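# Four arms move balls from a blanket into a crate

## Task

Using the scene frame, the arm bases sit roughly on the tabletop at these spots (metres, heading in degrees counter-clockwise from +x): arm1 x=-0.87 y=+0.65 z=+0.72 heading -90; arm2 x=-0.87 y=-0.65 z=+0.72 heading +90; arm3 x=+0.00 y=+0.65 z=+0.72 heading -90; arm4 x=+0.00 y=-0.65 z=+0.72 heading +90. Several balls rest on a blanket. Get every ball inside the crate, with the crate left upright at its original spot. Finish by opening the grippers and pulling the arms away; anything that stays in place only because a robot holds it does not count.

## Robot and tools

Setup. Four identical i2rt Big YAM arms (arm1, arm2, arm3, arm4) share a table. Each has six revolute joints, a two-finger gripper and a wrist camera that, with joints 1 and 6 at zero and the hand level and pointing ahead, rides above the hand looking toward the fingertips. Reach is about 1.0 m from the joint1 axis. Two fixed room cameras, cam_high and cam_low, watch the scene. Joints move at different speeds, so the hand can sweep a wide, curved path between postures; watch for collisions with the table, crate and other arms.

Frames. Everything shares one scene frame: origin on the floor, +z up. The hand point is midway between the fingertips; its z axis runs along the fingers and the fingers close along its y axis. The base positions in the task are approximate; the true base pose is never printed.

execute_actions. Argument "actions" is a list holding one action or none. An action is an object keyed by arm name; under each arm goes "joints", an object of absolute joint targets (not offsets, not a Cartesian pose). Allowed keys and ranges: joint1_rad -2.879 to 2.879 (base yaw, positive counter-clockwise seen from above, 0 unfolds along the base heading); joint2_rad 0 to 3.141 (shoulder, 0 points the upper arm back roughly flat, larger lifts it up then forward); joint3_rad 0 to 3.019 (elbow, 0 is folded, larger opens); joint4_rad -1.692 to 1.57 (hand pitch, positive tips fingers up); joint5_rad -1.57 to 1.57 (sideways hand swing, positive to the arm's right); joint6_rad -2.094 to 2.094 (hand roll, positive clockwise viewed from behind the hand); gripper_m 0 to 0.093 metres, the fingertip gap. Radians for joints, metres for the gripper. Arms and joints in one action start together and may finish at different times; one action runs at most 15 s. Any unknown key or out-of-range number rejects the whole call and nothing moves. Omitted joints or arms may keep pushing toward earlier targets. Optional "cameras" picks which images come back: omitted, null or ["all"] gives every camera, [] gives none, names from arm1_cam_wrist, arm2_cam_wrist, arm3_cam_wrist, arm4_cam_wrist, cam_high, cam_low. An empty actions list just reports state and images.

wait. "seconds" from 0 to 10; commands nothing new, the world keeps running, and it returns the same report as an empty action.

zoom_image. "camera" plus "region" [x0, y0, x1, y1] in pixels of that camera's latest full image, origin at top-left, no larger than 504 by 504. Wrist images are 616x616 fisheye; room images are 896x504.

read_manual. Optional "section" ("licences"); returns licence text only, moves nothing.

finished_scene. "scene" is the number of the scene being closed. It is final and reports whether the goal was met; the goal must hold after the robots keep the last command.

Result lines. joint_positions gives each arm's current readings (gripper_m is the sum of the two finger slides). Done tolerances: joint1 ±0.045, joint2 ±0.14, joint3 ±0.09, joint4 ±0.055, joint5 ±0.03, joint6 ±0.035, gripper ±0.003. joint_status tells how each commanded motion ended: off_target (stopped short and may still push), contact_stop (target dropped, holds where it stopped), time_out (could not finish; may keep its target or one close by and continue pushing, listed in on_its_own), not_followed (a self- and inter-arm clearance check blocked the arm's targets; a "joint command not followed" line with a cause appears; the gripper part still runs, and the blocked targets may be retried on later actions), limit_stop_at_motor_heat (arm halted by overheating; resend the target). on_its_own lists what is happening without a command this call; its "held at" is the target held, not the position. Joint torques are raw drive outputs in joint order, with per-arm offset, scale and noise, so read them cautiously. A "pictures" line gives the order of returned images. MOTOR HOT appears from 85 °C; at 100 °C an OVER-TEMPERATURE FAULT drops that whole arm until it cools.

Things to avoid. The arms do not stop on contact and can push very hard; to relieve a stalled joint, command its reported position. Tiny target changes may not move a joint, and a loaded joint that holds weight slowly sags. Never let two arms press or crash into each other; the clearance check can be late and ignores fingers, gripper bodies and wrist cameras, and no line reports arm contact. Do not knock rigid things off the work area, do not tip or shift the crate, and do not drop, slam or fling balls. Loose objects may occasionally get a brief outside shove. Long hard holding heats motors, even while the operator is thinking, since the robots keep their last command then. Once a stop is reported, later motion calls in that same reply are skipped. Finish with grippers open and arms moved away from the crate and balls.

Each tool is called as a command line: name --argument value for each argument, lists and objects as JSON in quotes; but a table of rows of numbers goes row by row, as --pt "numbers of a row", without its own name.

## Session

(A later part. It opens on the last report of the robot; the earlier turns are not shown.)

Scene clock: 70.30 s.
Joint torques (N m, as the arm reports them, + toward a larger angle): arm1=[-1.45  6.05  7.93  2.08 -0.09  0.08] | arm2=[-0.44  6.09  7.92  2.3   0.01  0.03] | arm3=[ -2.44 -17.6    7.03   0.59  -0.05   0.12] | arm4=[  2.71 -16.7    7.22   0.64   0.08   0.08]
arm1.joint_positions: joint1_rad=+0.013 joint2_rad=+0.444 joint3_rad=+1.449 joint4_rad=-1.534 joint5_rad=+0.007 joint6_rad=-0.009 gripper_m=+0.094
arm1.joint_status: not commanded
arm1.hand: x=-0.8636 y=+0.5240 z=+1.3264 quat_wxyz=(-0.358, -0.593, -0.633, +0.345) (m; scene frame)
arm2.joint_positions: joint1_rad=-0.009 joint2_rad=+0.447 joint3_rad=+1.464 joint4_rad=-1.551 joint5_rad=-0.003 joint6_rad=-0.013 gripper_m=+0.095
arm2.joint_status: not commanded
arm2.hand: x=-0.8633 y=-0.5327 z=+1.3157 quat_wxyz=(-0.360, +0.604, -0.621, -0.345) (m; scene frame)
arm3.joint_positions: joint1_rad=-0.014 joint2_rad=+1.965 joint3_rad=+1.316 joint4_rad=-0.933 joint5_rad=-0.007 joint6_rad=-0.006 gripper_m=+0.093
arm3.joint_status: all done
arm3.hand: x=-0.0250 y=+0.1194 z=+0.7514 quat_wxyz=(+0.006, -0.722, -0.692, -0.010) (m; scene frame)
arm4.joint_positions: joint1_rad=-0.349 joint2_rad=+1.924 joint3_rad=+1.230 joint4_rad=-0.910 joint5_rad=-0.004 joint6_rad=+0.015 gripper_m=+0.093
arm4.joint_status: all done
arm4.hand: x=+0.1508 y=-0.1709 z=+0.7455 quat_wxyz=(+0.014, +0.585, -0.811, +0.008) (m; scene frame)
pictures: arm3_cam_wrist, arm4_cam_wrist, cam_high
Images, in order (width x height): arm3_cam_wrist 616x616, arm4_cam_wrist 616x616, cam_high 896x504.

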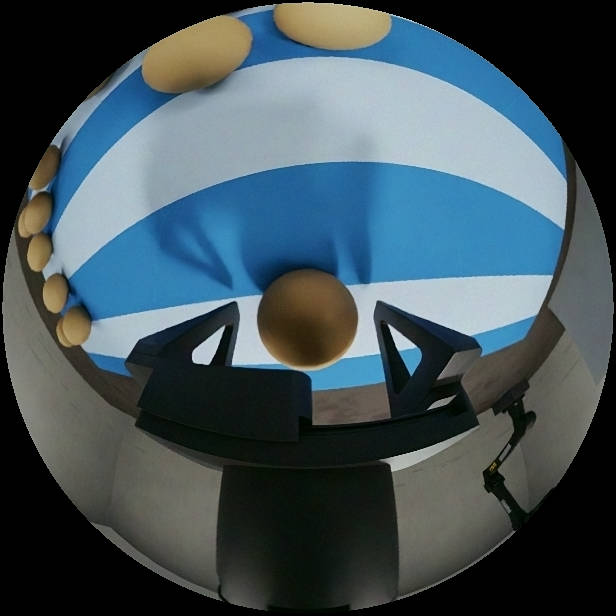

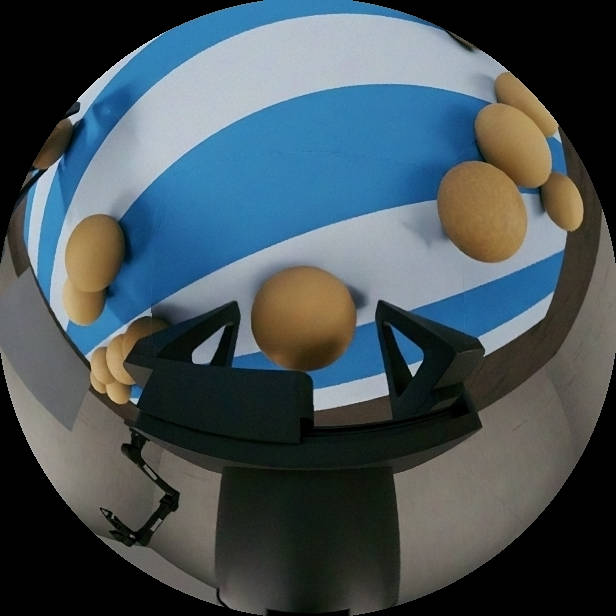

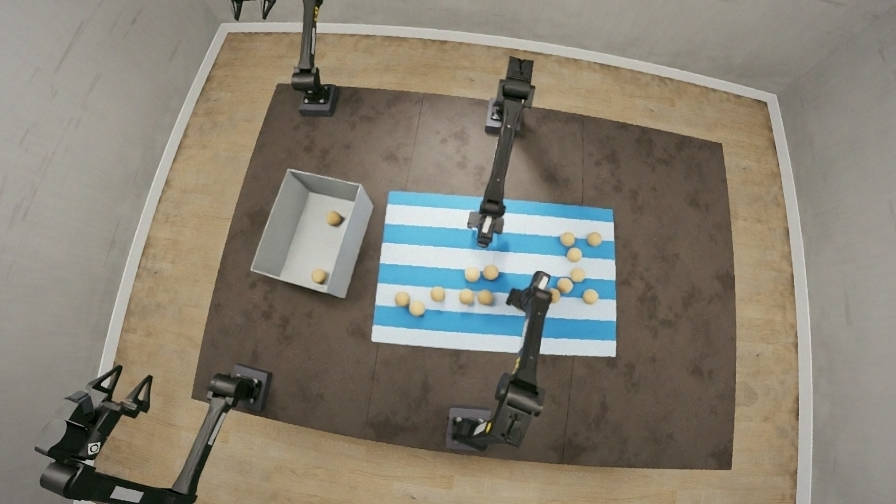

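execute_actions --actions '[{"arm3":{"joints":{"joint4_rad":-0.96,"gripper_m":0.045}},"arm4":{"joints":{"gripper_m":0.045}}}]' --cameras '[]'

execute_actions --actions '[{"arm3":{"joints":{"joint2_rad":1.75}},"arm4":{"joints":{"joint2_rad":1.7}}}]' --cameras '[]'

execute_actions --actions '[{"arm3":{"joints":{"joint1_rad":-0.8,"joint2_rad":1.4,"joint3_rad":1.4,"joint4_rad":-1.1}},"arm4":{"joints":{"joint1_rad":0.88,"joint2_rad":1.4,"joint3_rad":1.4,"joint4_rad":-1.2}}}]' --cameras '[]'

execute_actions --actions '[{"arm3":{"joints":{"joint2_rad":2.33,"joint3_rad":2.6}},"arm4":{"joints":{"joint2_rad":2.22,"joint3_rad":2.45}}}]' --cameras '[]'

execute_actions --actions '[{"arm3":{"joints":{"gripper_m":0.093}},"arm4":{"joints":{"gripper_m":0.093}}}]' --cameras '[]'

execute_actions --actions '[{"arm3":{"joints":{"joint2_rad":1.5,"joint3_rad":1.5}},"arm4":{"joints":{"joint2_rad":1.5,"joint3_rad":1.5}}}]' --cameras '[]'

execute_actions --actions '[{"arm3":{"joints":{"joint1_rad":0.565,"joint2_rad":1.96,"joint3_rad":1.7,"joint4_rad":-1.08}},"arm4":{"joints":{"joint1_rad":0.32,"joint2_rad":1.7,"joint3_rad":1.246,"joint4_rad":-0.895}}}]' --cameras '[]'

execute_actions --actions '[{"arm3":{"joints":{"joint2_rad":2.11}},"arm4":{"joints":{"joint2_rad":1.895}}}]' --cameras '["arm3_cam_wrist","arm4_cam_wrist","cam_high"]'

Scene clock: 88.67 s.
Joint torques (N m, as the arm reports them, + toward a larger angle): arm1=[-1.71  6.22  7.95  1.92 -0.08  0.11] | arm2=[-0.44  6.1   7.9   2.3   0.02  0.03] | arm3=[ -2.46 -17.67   7.09  -0.16  -0.05   0.12] | arm4=[  2.65 -16.38   7.05   0.66   0.08   0.07]
arm1.joint_positions: joint1_rad=+0.013 joint2_rad=+0.444 joint3_rad=+1.449 joint4_rad=-1.534 joint5_rad=+0.007 joint6_rad=-0.009 gripper_m=+0.094
arm1.joint_status: not commanded
arm1.hand: x=-0.8636 y=+0.5240 z=+1.3264 quat_wxyz=(-0.358, -0.593, -0.633, +0.345) (m; scene frame)
arm2.joint_positions: joint1_rad=-0.009 joint2_rad=+0.447 joint3_rad=+1.464 joint4_rad=-1.551 joint5_rad=-0.003 joint6_rad=-0.013 gripper_m=+0.095
arm2.joint_status: not commanded
arm2.hand: x=-0.8633 y=-0.5327 z=+1.3157 quat_wxyz=(-0.360, +0.604, -0.621, -0.345) (m; scene frame)
arm3.joint_positions: joint1_rad=-0.014 joint2_rad=+1.965 joint3_rad=+1.316 joint4_rad=-0.952 joint5_rad=-0.006 joint6_rad=-0.006 gripper_m=+0.057
arm3.joint_status: gripper_m off_target (ended at +0.057, target +0.045); the others done
arm3.hand: x=-0.0249 y=+0.1241 z=+0.7515 quat_wxyz=(+0.012, -0.722, -0.692, -0.017) (m; scene frame)
arm4.joint_positions: joint1_rad=-0.349 joint2_rad=+1.924 joint3_rad=+1.230 joint4_rad=-0.910 joint5_rad=-0.004 joint6_rad=+0.015 gripper_m=+0.058
arm4.joint_status: gripper_m off_target (ended at +0.058, target +0.045)
arm4.hand: x=+0.1508 y=-0.1709 z=+0.7455 quat_wxyz=(+0.014, +0.585, -0.811, +0.008) (m; scene frame)
pictures: none
No camera images: the call's "cameras" was empty. Leave "cameras" out to get every camera's image.

Scene clock: 89.87 s.
Joint torques (N m, as the arm reports them, + toward a larger angle): arm1=[-1.31  6.16  7.93  2.07 -0.04  0.07] | arm2=[-0.42  6.1   7.91  2.28  0.02  0.03] | arm3=[ -2.45 -13.79   8.46   0.35  -0.05   0.12] | arm4=[  2.5  -12.45   8.28   1.01   0.07   0.07]
arm1.joint_positions: joint1_rad=+0.013 joint2_rad=+0.444 joint3_rad=+1.449 joint4_rad=-1.534 joint5_rad=+0.007 joint6_rad=-0.009 gripper_m=+0.094
arm1.joint_status: not commanded
arm1.hand: x=-0.8636 y=+0.5240 z=+1.3264 quat_wxyz=(-0.358, -0.593, -0.633, +0.345) (m; scene frame)
arm2.joint_positions: joint1_rad=-0.009 joint2_rad=+0.447 joint3_rad=+1.464 joint4_rad=-1.551 joint5_rad=-0.003 joint6_rad=-0.013 gripper_m=+0.095
arm2.joint_status: not commanded
arm2.hand: x=-0.8633 y=-0.5327 z=+1.3157 quat_wxyz=(-0.360, +0.604, -0.621, -0.345) (m; scene frame)
arm3.joint_positions: joint1_rad=-0.014 joint2_rad=+1.744 joint3_rad=+1.316 joint4_rad=-0.955 joint5_rad=-0.006 joint6_rad=-0.006 gripper_m=+0.057
arm3.joint_status: all done
arm3.hand: x=-0.0259 y=+0.1021 z=+0.8657 quat_wxyz=(-0.063, -0.719, -0.689, +0.062) (m; scene frame)
arm4.joint_positions: joint1_rad=-0.349 joint2_rad=+1.693 joint3_rad=+1.230 joint4_rad=-0.910 joint5_rad=-0.004 joint6_rad=+0.015 gripper_m=+0.058
arm4.joint_status: all done
arm4.hand: x=+0.1578 y=-0.1486 z=+0.8599 quat_wxyz=(-0.079, +0.582, -0.807, -0.061) (m; scene frame)
pictures: none
No camera images: the call's "cameras" was empty. Leave "cameras" out to get every camera's image.

Scene clock: 91.47 s.
Joint torques (N m, as the arm reports them, + toward a larger angle): arm1=[-1.01  5.7   8.1   2.18 -0.07  0.04] | arm2=[-0.43  6.08  7.91  2.3   0.01  0.03] | arm3=[-2.14 -9.91 11.8   0.75 -0.11  0.12] | arm4=[  1.99 -10.65   9.6    0.17   0.08   0.07]
arm1.joint_positions: joint1_rad=+0.013 joint2_rad=+0.444 joint3_rad=+1.449 joint4_rad=-1.534 joint5_rad=+0.007 joint6_rad=-0.009 gripper_m=+0.094
arm1.joint_status: not commanded
arm1.hand: x=-0.8636 y=+0.5240 z=+1.3264 quat_wxyz=(-0.358, -0.593, -0.633, +0.345) (m; scene frame)
arm2.joint_positions: joint1_rad=-0.009 joint2_rad=+0.447 joint3_rad=+1.464 joint4_rad=-1.551 joint5_rad=-0.003 joint6_rad=-0.013 gripper_m=+0.095
arm2.joint_status: not commanded
arm2.hand: x=-0.8633 y=-0.5327 z=+1.3157 quat_wxyz=(-0.360, +0.604, -0.621, -0.345) (m; scene frame)
arm3.joint_positions: joint1_rad=-0.796 joint2_rad=+1.399 joint3_rad=+1.368 joint4_rad=-1.095 joint5_rad=-0.004 joint6_rad=-0.006 gripper_m=+0.057
arm3.joint_status: all done
arm3.hand: x=-0.3776 y=+0.3014 z=+1.0581 quat_wxyz=(-0.076, -0.908, -0.357, +0.204) (m; scene frame)
arm4.joint_positions: joint1_rad=+0.884 joint2_rad=+1.409 joint3_rad=+1.382 joint4_rad=-1.187 joint5_rad=-0.004 joint6_rad=+0.015 gripper_m=+0.058
arm4.joint_status: all done
arm4.hand: x=-0.3967 y=-0.3532 z=+1.0475 quat_wxyz=(-0.054, +0.931, -0.318, -0.169) (m; scene frame)
pictures: none
No camera images: the call's "cameras" was empty. Leave "cameras" out to get every camera's image.

Scene clock: 93.63 s.
Joint torques (N m, as the arm reports them, + toward a larger angle): arm1=[-1.46  5.86  7.89  1.96 -0.06  0.02] | arm2=[-0.43  6.09  7.91  2.29  0.02  0.03] | arm3=[ -2.11 -24.48  14.25   1.34  -0.11   0.12] | arm4=[  1.97 -23.01  11.68   0.81   0.08   0.08]
arm1.joint_positions: joint1_rad=+0.013 joint2_rad=+0.444 joint3_rad=+1.449 joint4_rad=-1.534 joint5_rad=+0.007 joint6_rad=-0.009 gripper_m=+0.094
arm1.joint_status: not commanded
arm1.hand: x=-0.8636 y=+0.5240 z=+1.3264 quat_wxyz=(-0.358, -0.593, -0.633, +0.345) (m; scene frame)
arm2.joint_positions: joint1_rad=-0.009 joint2_rad=+0.447 joint3_rad=+1.464 joint4_rad=-1.551 joint5_rad=-0.003 joint6_rad=-0.013 gripper_m=+0.095
arm2.joint_status: not commanded
arm2.hand: x=-0.8633 y=-0.5327 z=+1.3157 quat_wxyz=(-0.360, +0.604, -0.621, -0.345) (m; scene frame)
arm3.joint_positions: joint1_rad=-0.796 joint2_rad=+2.336 joint3_rad=+2.541 joint4_rad=-1.101 joint5_rad=-0.004 joint6_rad=-0.006 gripper_m=+0.057
arm3.joint_status: all done
arm3.hand: x=-0.6352 y=+0.0665 z=+1.0157 quat_wxyz=(-0.116, -0.879, -0.346, +0.306) (m; scene frame)
arm4.joint_positions: joint1_rad=+0.884 joint2_rad=+2.234 joint3_rad=+2.400 joint4_rad=-1.196 joint5_rad=-0.004 joint6_rad=+0.015 gripper_m=+0.058
arm4.joint_status: all done
arm4.hand: x=-0.6497 y=-0.1636 z=+1.0126 quat_wxyz=(-0.081, +0.912, -0.311, -0.255) (m; scene frame)
pictures: none
No camera images: the call's "cameras" was empty. Leave "cameras" out to get every camera's image.

Scene clock: 94.23 s.
Joint torques (N m, as the arm reports them, + toward a larger angle): arm1=[-1.97  6.32  8.04  2.09 -0.06  0.04] | arm2=[-0.44  6.11  7.91  2.3   0.01  0.03] | arm3=[ -2.13 -24.39  14.28   1.32  -0.12   0.12] | arm4=[  2.06 -22.86  11.75   0.89   0.1    0.08]
arm1.joint_positions: joint1_rad=+0.013 joint2_rad=+0.444 joint3_rad=+1.449 joint4_rad=-1.534 joint5_rad=+0.007 joint6_rad=-0.009 gripper_m=+0.094
arm1.joint_status: not commanded
arm1.hand: x=-0.8636 y=+0.5240 z=+1.3264 quat_wxyz=(-0.358, -0.593, -0.633, +0.345) (m; scene frame)
arm2.joint_positions: joint1_rad=-0.009 joint2_rad=+0.447 joint3_rad=+1.464 joint4_rad=-1.551 joint5_rad=-0.003 joint6_rad=-0.013 gripper_m=+0.095
arm2.joint_status: not commanded
arm2.hand: x=-0.8633 y=-0.5327 z=+1.3157 quat_wxyz=(-0.360, +0.604, -0.621, -0.345) (m; scene frame)
arm3.joint_positions: joint1_rad=-0.796 joint2_rad=+2.336 joint3_rad=+2.541 joint4_rad=-1.101 joint5_rad=-0.004 joint6_rad=-0.006 gripper_m=+0.093
arm3.joint_status: all done
arm3.hand: x=-0.6352 y=+0.0665 z=+1.0157 quat_wxyz=(-0.116, -0.879, -0.346, +0.306) (m; scene frame)
arm4.joint_positions: joint1_rad=+0.884 joint2_rad=+2.234 joint3_rad=+2.400 joint4_rad=-1.196 joint5_rad=-0.004 joint6_rad=+0.015 gripper_m=+0.093
arm4.joint_status: all done
arm4.hand: x=-0.6497 y=-0.1636 z=+1.0126 quat_wxyz=(-0.081, +0.912, -0.311, -0.255) (m; scene frame)
pictures: none
No camera images: the call's "cameras" was empty. Leave "cameras" out to get every camera's image.

Scene clock: 96.03 s.
Joint torques (N m, as the arm reports them, + toward a larger angle): arm1=[-1.64  6.04  7.93  2.08 -0.08  0.08] | arm2=[-0.41  6.11  7.91  2.3   0.01  0.03] | arm3=[ -2.07 -13.54   9.54   0.98  -0.11   0.12] | arm4=[  1.6  -13.28   9.37   0.59   0.1    0.08]
arm1.joint_positions: joint1_rad=+0.013 joint2_rad=+0.444 joint3_rad=+1.449 joint4_rad=-1.534 joint5_rad=+0.007 joint6_rad=-0.009 gripper_m=+0.094
arm1.joint_status: not commanded
arm1.hand: x=-0.8636 y=+0.5240 z=+1.3264 quat_wxyz=(-0.358, -0.593, -0.633, +0.345) (m; scene frame)
arm2.joint_positions: joint1_rad=-0.009 joint2_rad=+0.447 joint3_rad=+1.464 joint4_rad=-1.551 joint5_rad=-0.003 joint6_rad=-0.013 gripper_m=+0.095
arm2.joint_status: not commanded
arm2.hand: x=-0.8633 y=-0.5327 z=+1.3157 quat_wxyz=(-0.360, +0.604, -0.621, -0.345) (m; scene frame)
arm3.joint_positions: joint1_rad=-0.796 joint2_rad=+1.516 joint3_rad=+1.497 joint4_rad=-1.100 joint5_rad=-0.004 joint6_rad=-0.006 gripper_m=+0.093
arm3.joint_status: all done
arm3.hand: x=-0.4119 y=+0.2701 z=+1.0601 quat_wxyz=(-0.077, -0.908, -0.357, +0.207) (m; scene frame)
arm4.joint_positions: joint1_rad=+0.884 joint2_rad=+1.517 joint3_rad=+1.483 joint4_rad=-1.197 joint5_rad=-0.004 joint6_rad=+0.015 gripper_m=+0.093
arm4.joint_status: all done
arm4.hand: x=-0.4267 y=-0.3308 z=+1.0404 quat_wxyz=(-0.051, +0.933, -0.318, -0.161) (m; scene frame)
pictures: none
No camera images: the call's "cameras" was empty. Leave "cameras" out to get every camera's image.

Scene clock: 97.77 s.
Joint torques (N m, as the arm reports them, + toward a larger angle): arm1=[-1.43  5.73  7.88  2.03 -0.03  0.08] | arm2=[-0.43  6.09  7.91  2.29  0.01  0.03] | arm3=[ -2.38 -19.31  10.93   0.4    0.     0.12] | arm4=[  2.76 -14.04   9.01   1.01   0.11   0.08]
arm1.joint_positions: joint1_rad=+0.013 joint2_rad=+0.444 joint3_rad=+1.449 joint4_rad=-1.534 joint5_rad=+0.007 joint6_rad=-0.009 gripper_m=+0.094
arm1.joint_status: not commanded
arm1.hand: x=-0.8636 y=+0.5240 z=+1.3264 quat_wxyz=(-0.358, -0.593, -0.633, +0.345) (m; scene frame)
arm2.joint_positions: joint1_rad=-0.009 joint2_rad=+0.447 joint3_rad=+1.464 joint4_rad=-1.551 joint5_rad=-0.003 joint6_rad=-0.013 gripper_m=+0.095
arm2.joint_status: not commanded
arm2.hand: x=-0.8633 y=-0.5327 z=+1.3157 quat_wxyz=(-0.360, +0.604, -0.621, -0.345) (m; scene frame)
arm3.joint_positions: joint1_rad=+0.577 joint2_rad=+1.973 joint3_rad=+1.670 joint4_rad=-1.077 joint5_rad=-0.008 joint6_rad=-0.006 gripper_m=+0.093
arm3.joint_status: all done
arm3.hand: x=+0.3334 y=+0.0981 z=+0.8712 quat_wxyz=(-0.082, -0.487, -0.869, +0.039) (m; scene frame)
arm4.joint_positions: joint1_rad=+0.313 joint2_rad=+1.712 joint3_rad=+1.219 joint4_rad=-0.912 joint5_rad=-0.004 joint6_rad=+0.015 gripper_m=+0.093
arm4.joint_status: all done
arm4.hand: x=-0.1813 y=-0.1633 z=+0.8456 quat_wxyz=(-0.046, +0.814, -0.575, -0.070) (m; scene frame)
pictures: none
No camera images: the call's "cameras" was empty. Leave "cameras" out to get every camera's image.

Scene clock: 98.87 s.
Joint torques (N m, as the arm reports them, + toward a larger angle): arm1=[-1.76  5.8   7.95  2.17 -0.06  0.05] | arm2=[-0.44  6.1   7.91  2.3   0.01  0.03] | arm3=[ -2.42 -21.23  10.14   0.15   0.     0.12] | arm4=[  2.9  -16.37   7.82   0.53   0.08   0.09]
arm1.joint_positions: joint1_rad=+0.013 joint2_rad=+0.444 joint3_rad=+1.449 joint4_rad=-1.534 joint5_rad=+0.007 joint6_rad=-0.009 gripper_m=+0.094
arm1.joint_status: not commanded
arm1.hand: x=-0.8636 y=+0.5240 z=+1.3264 quat_wxyz=(-0.358, -0.593, -0.633, +0.345) (m; scene frame)
arm2.joint_positions: joint1_rad=-0.009 joint2_rad=+0.447 joint3_rad=+1.464 joint4_rad=-1.551 joint5_rad=-0.003 joint6_rad=-0.013 gripper_m=+0.095
arm2.joint_status: not commanded
arm2.hand: x=-0.8633 y=-0.5327 z=+1.3157 quat_wxyz=(-0.360, +0.604, -0.621, -0.345) (m; scene frame)
arm3.joint_positions: joint1_rad=+0.577 joint2_rad=+2.130 joint3_rad=+1.670 joint4_rad=-1.077 joint5_rad=-0.008 joint6_rad=-0.006 gripper_m=+0.093
arm3.joint_status: all done
arm3.hand: x=+0.3267 y=+0.1102 z=+0.7742 quat_wxyz=(-0.014, -0.489, -0.872, +0.000) (m; scene frame)
arm4.joint_positions: joint1_rad=+0.313 joint2_rad=+1.918 joint3_rad=+1.219 joint4_rad=-0.907 joint5_rad=-0.004 joint6_rad=+0.015 gripper_m=+0.093
arm4.joint_status: all done
arm4.hand: x=-0.1739 y=-0.1831 z=+0.7454 quat_wxyz=(+0.011, +0.817, -0.577, +0.013) (m; scene frame)
pictures: arm3_cam_wrist, arm4_cam_wrist, cam_high
Images, in order (width x height): arm3_cam_wrist 616x616, arm4_cam_wrist 616x616, cam_high 896x504.

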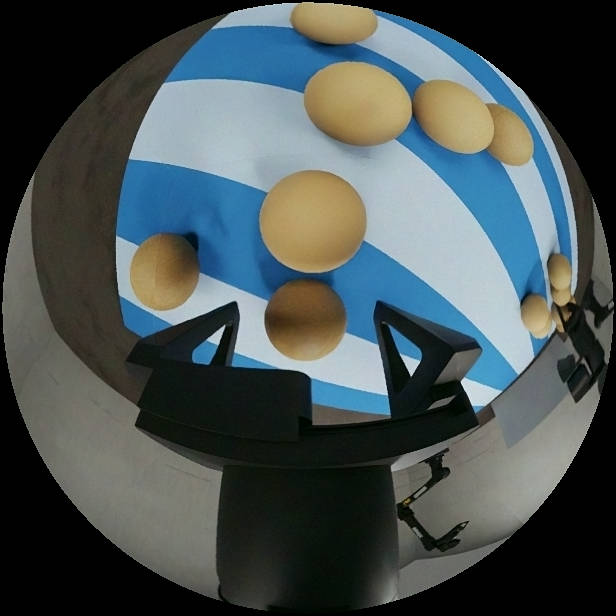

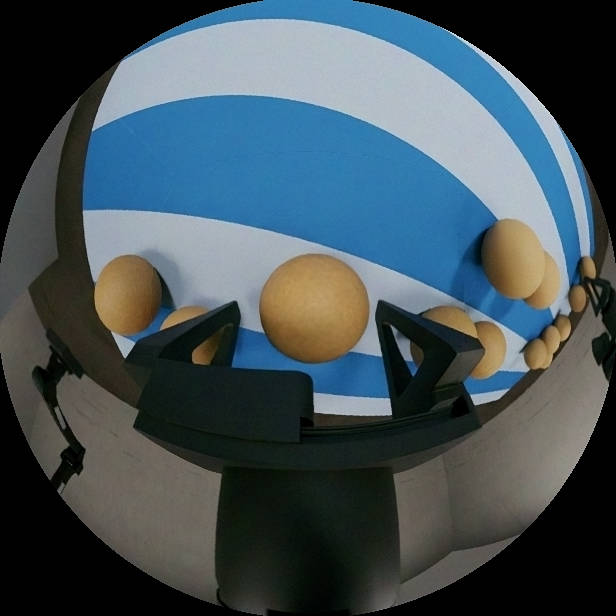

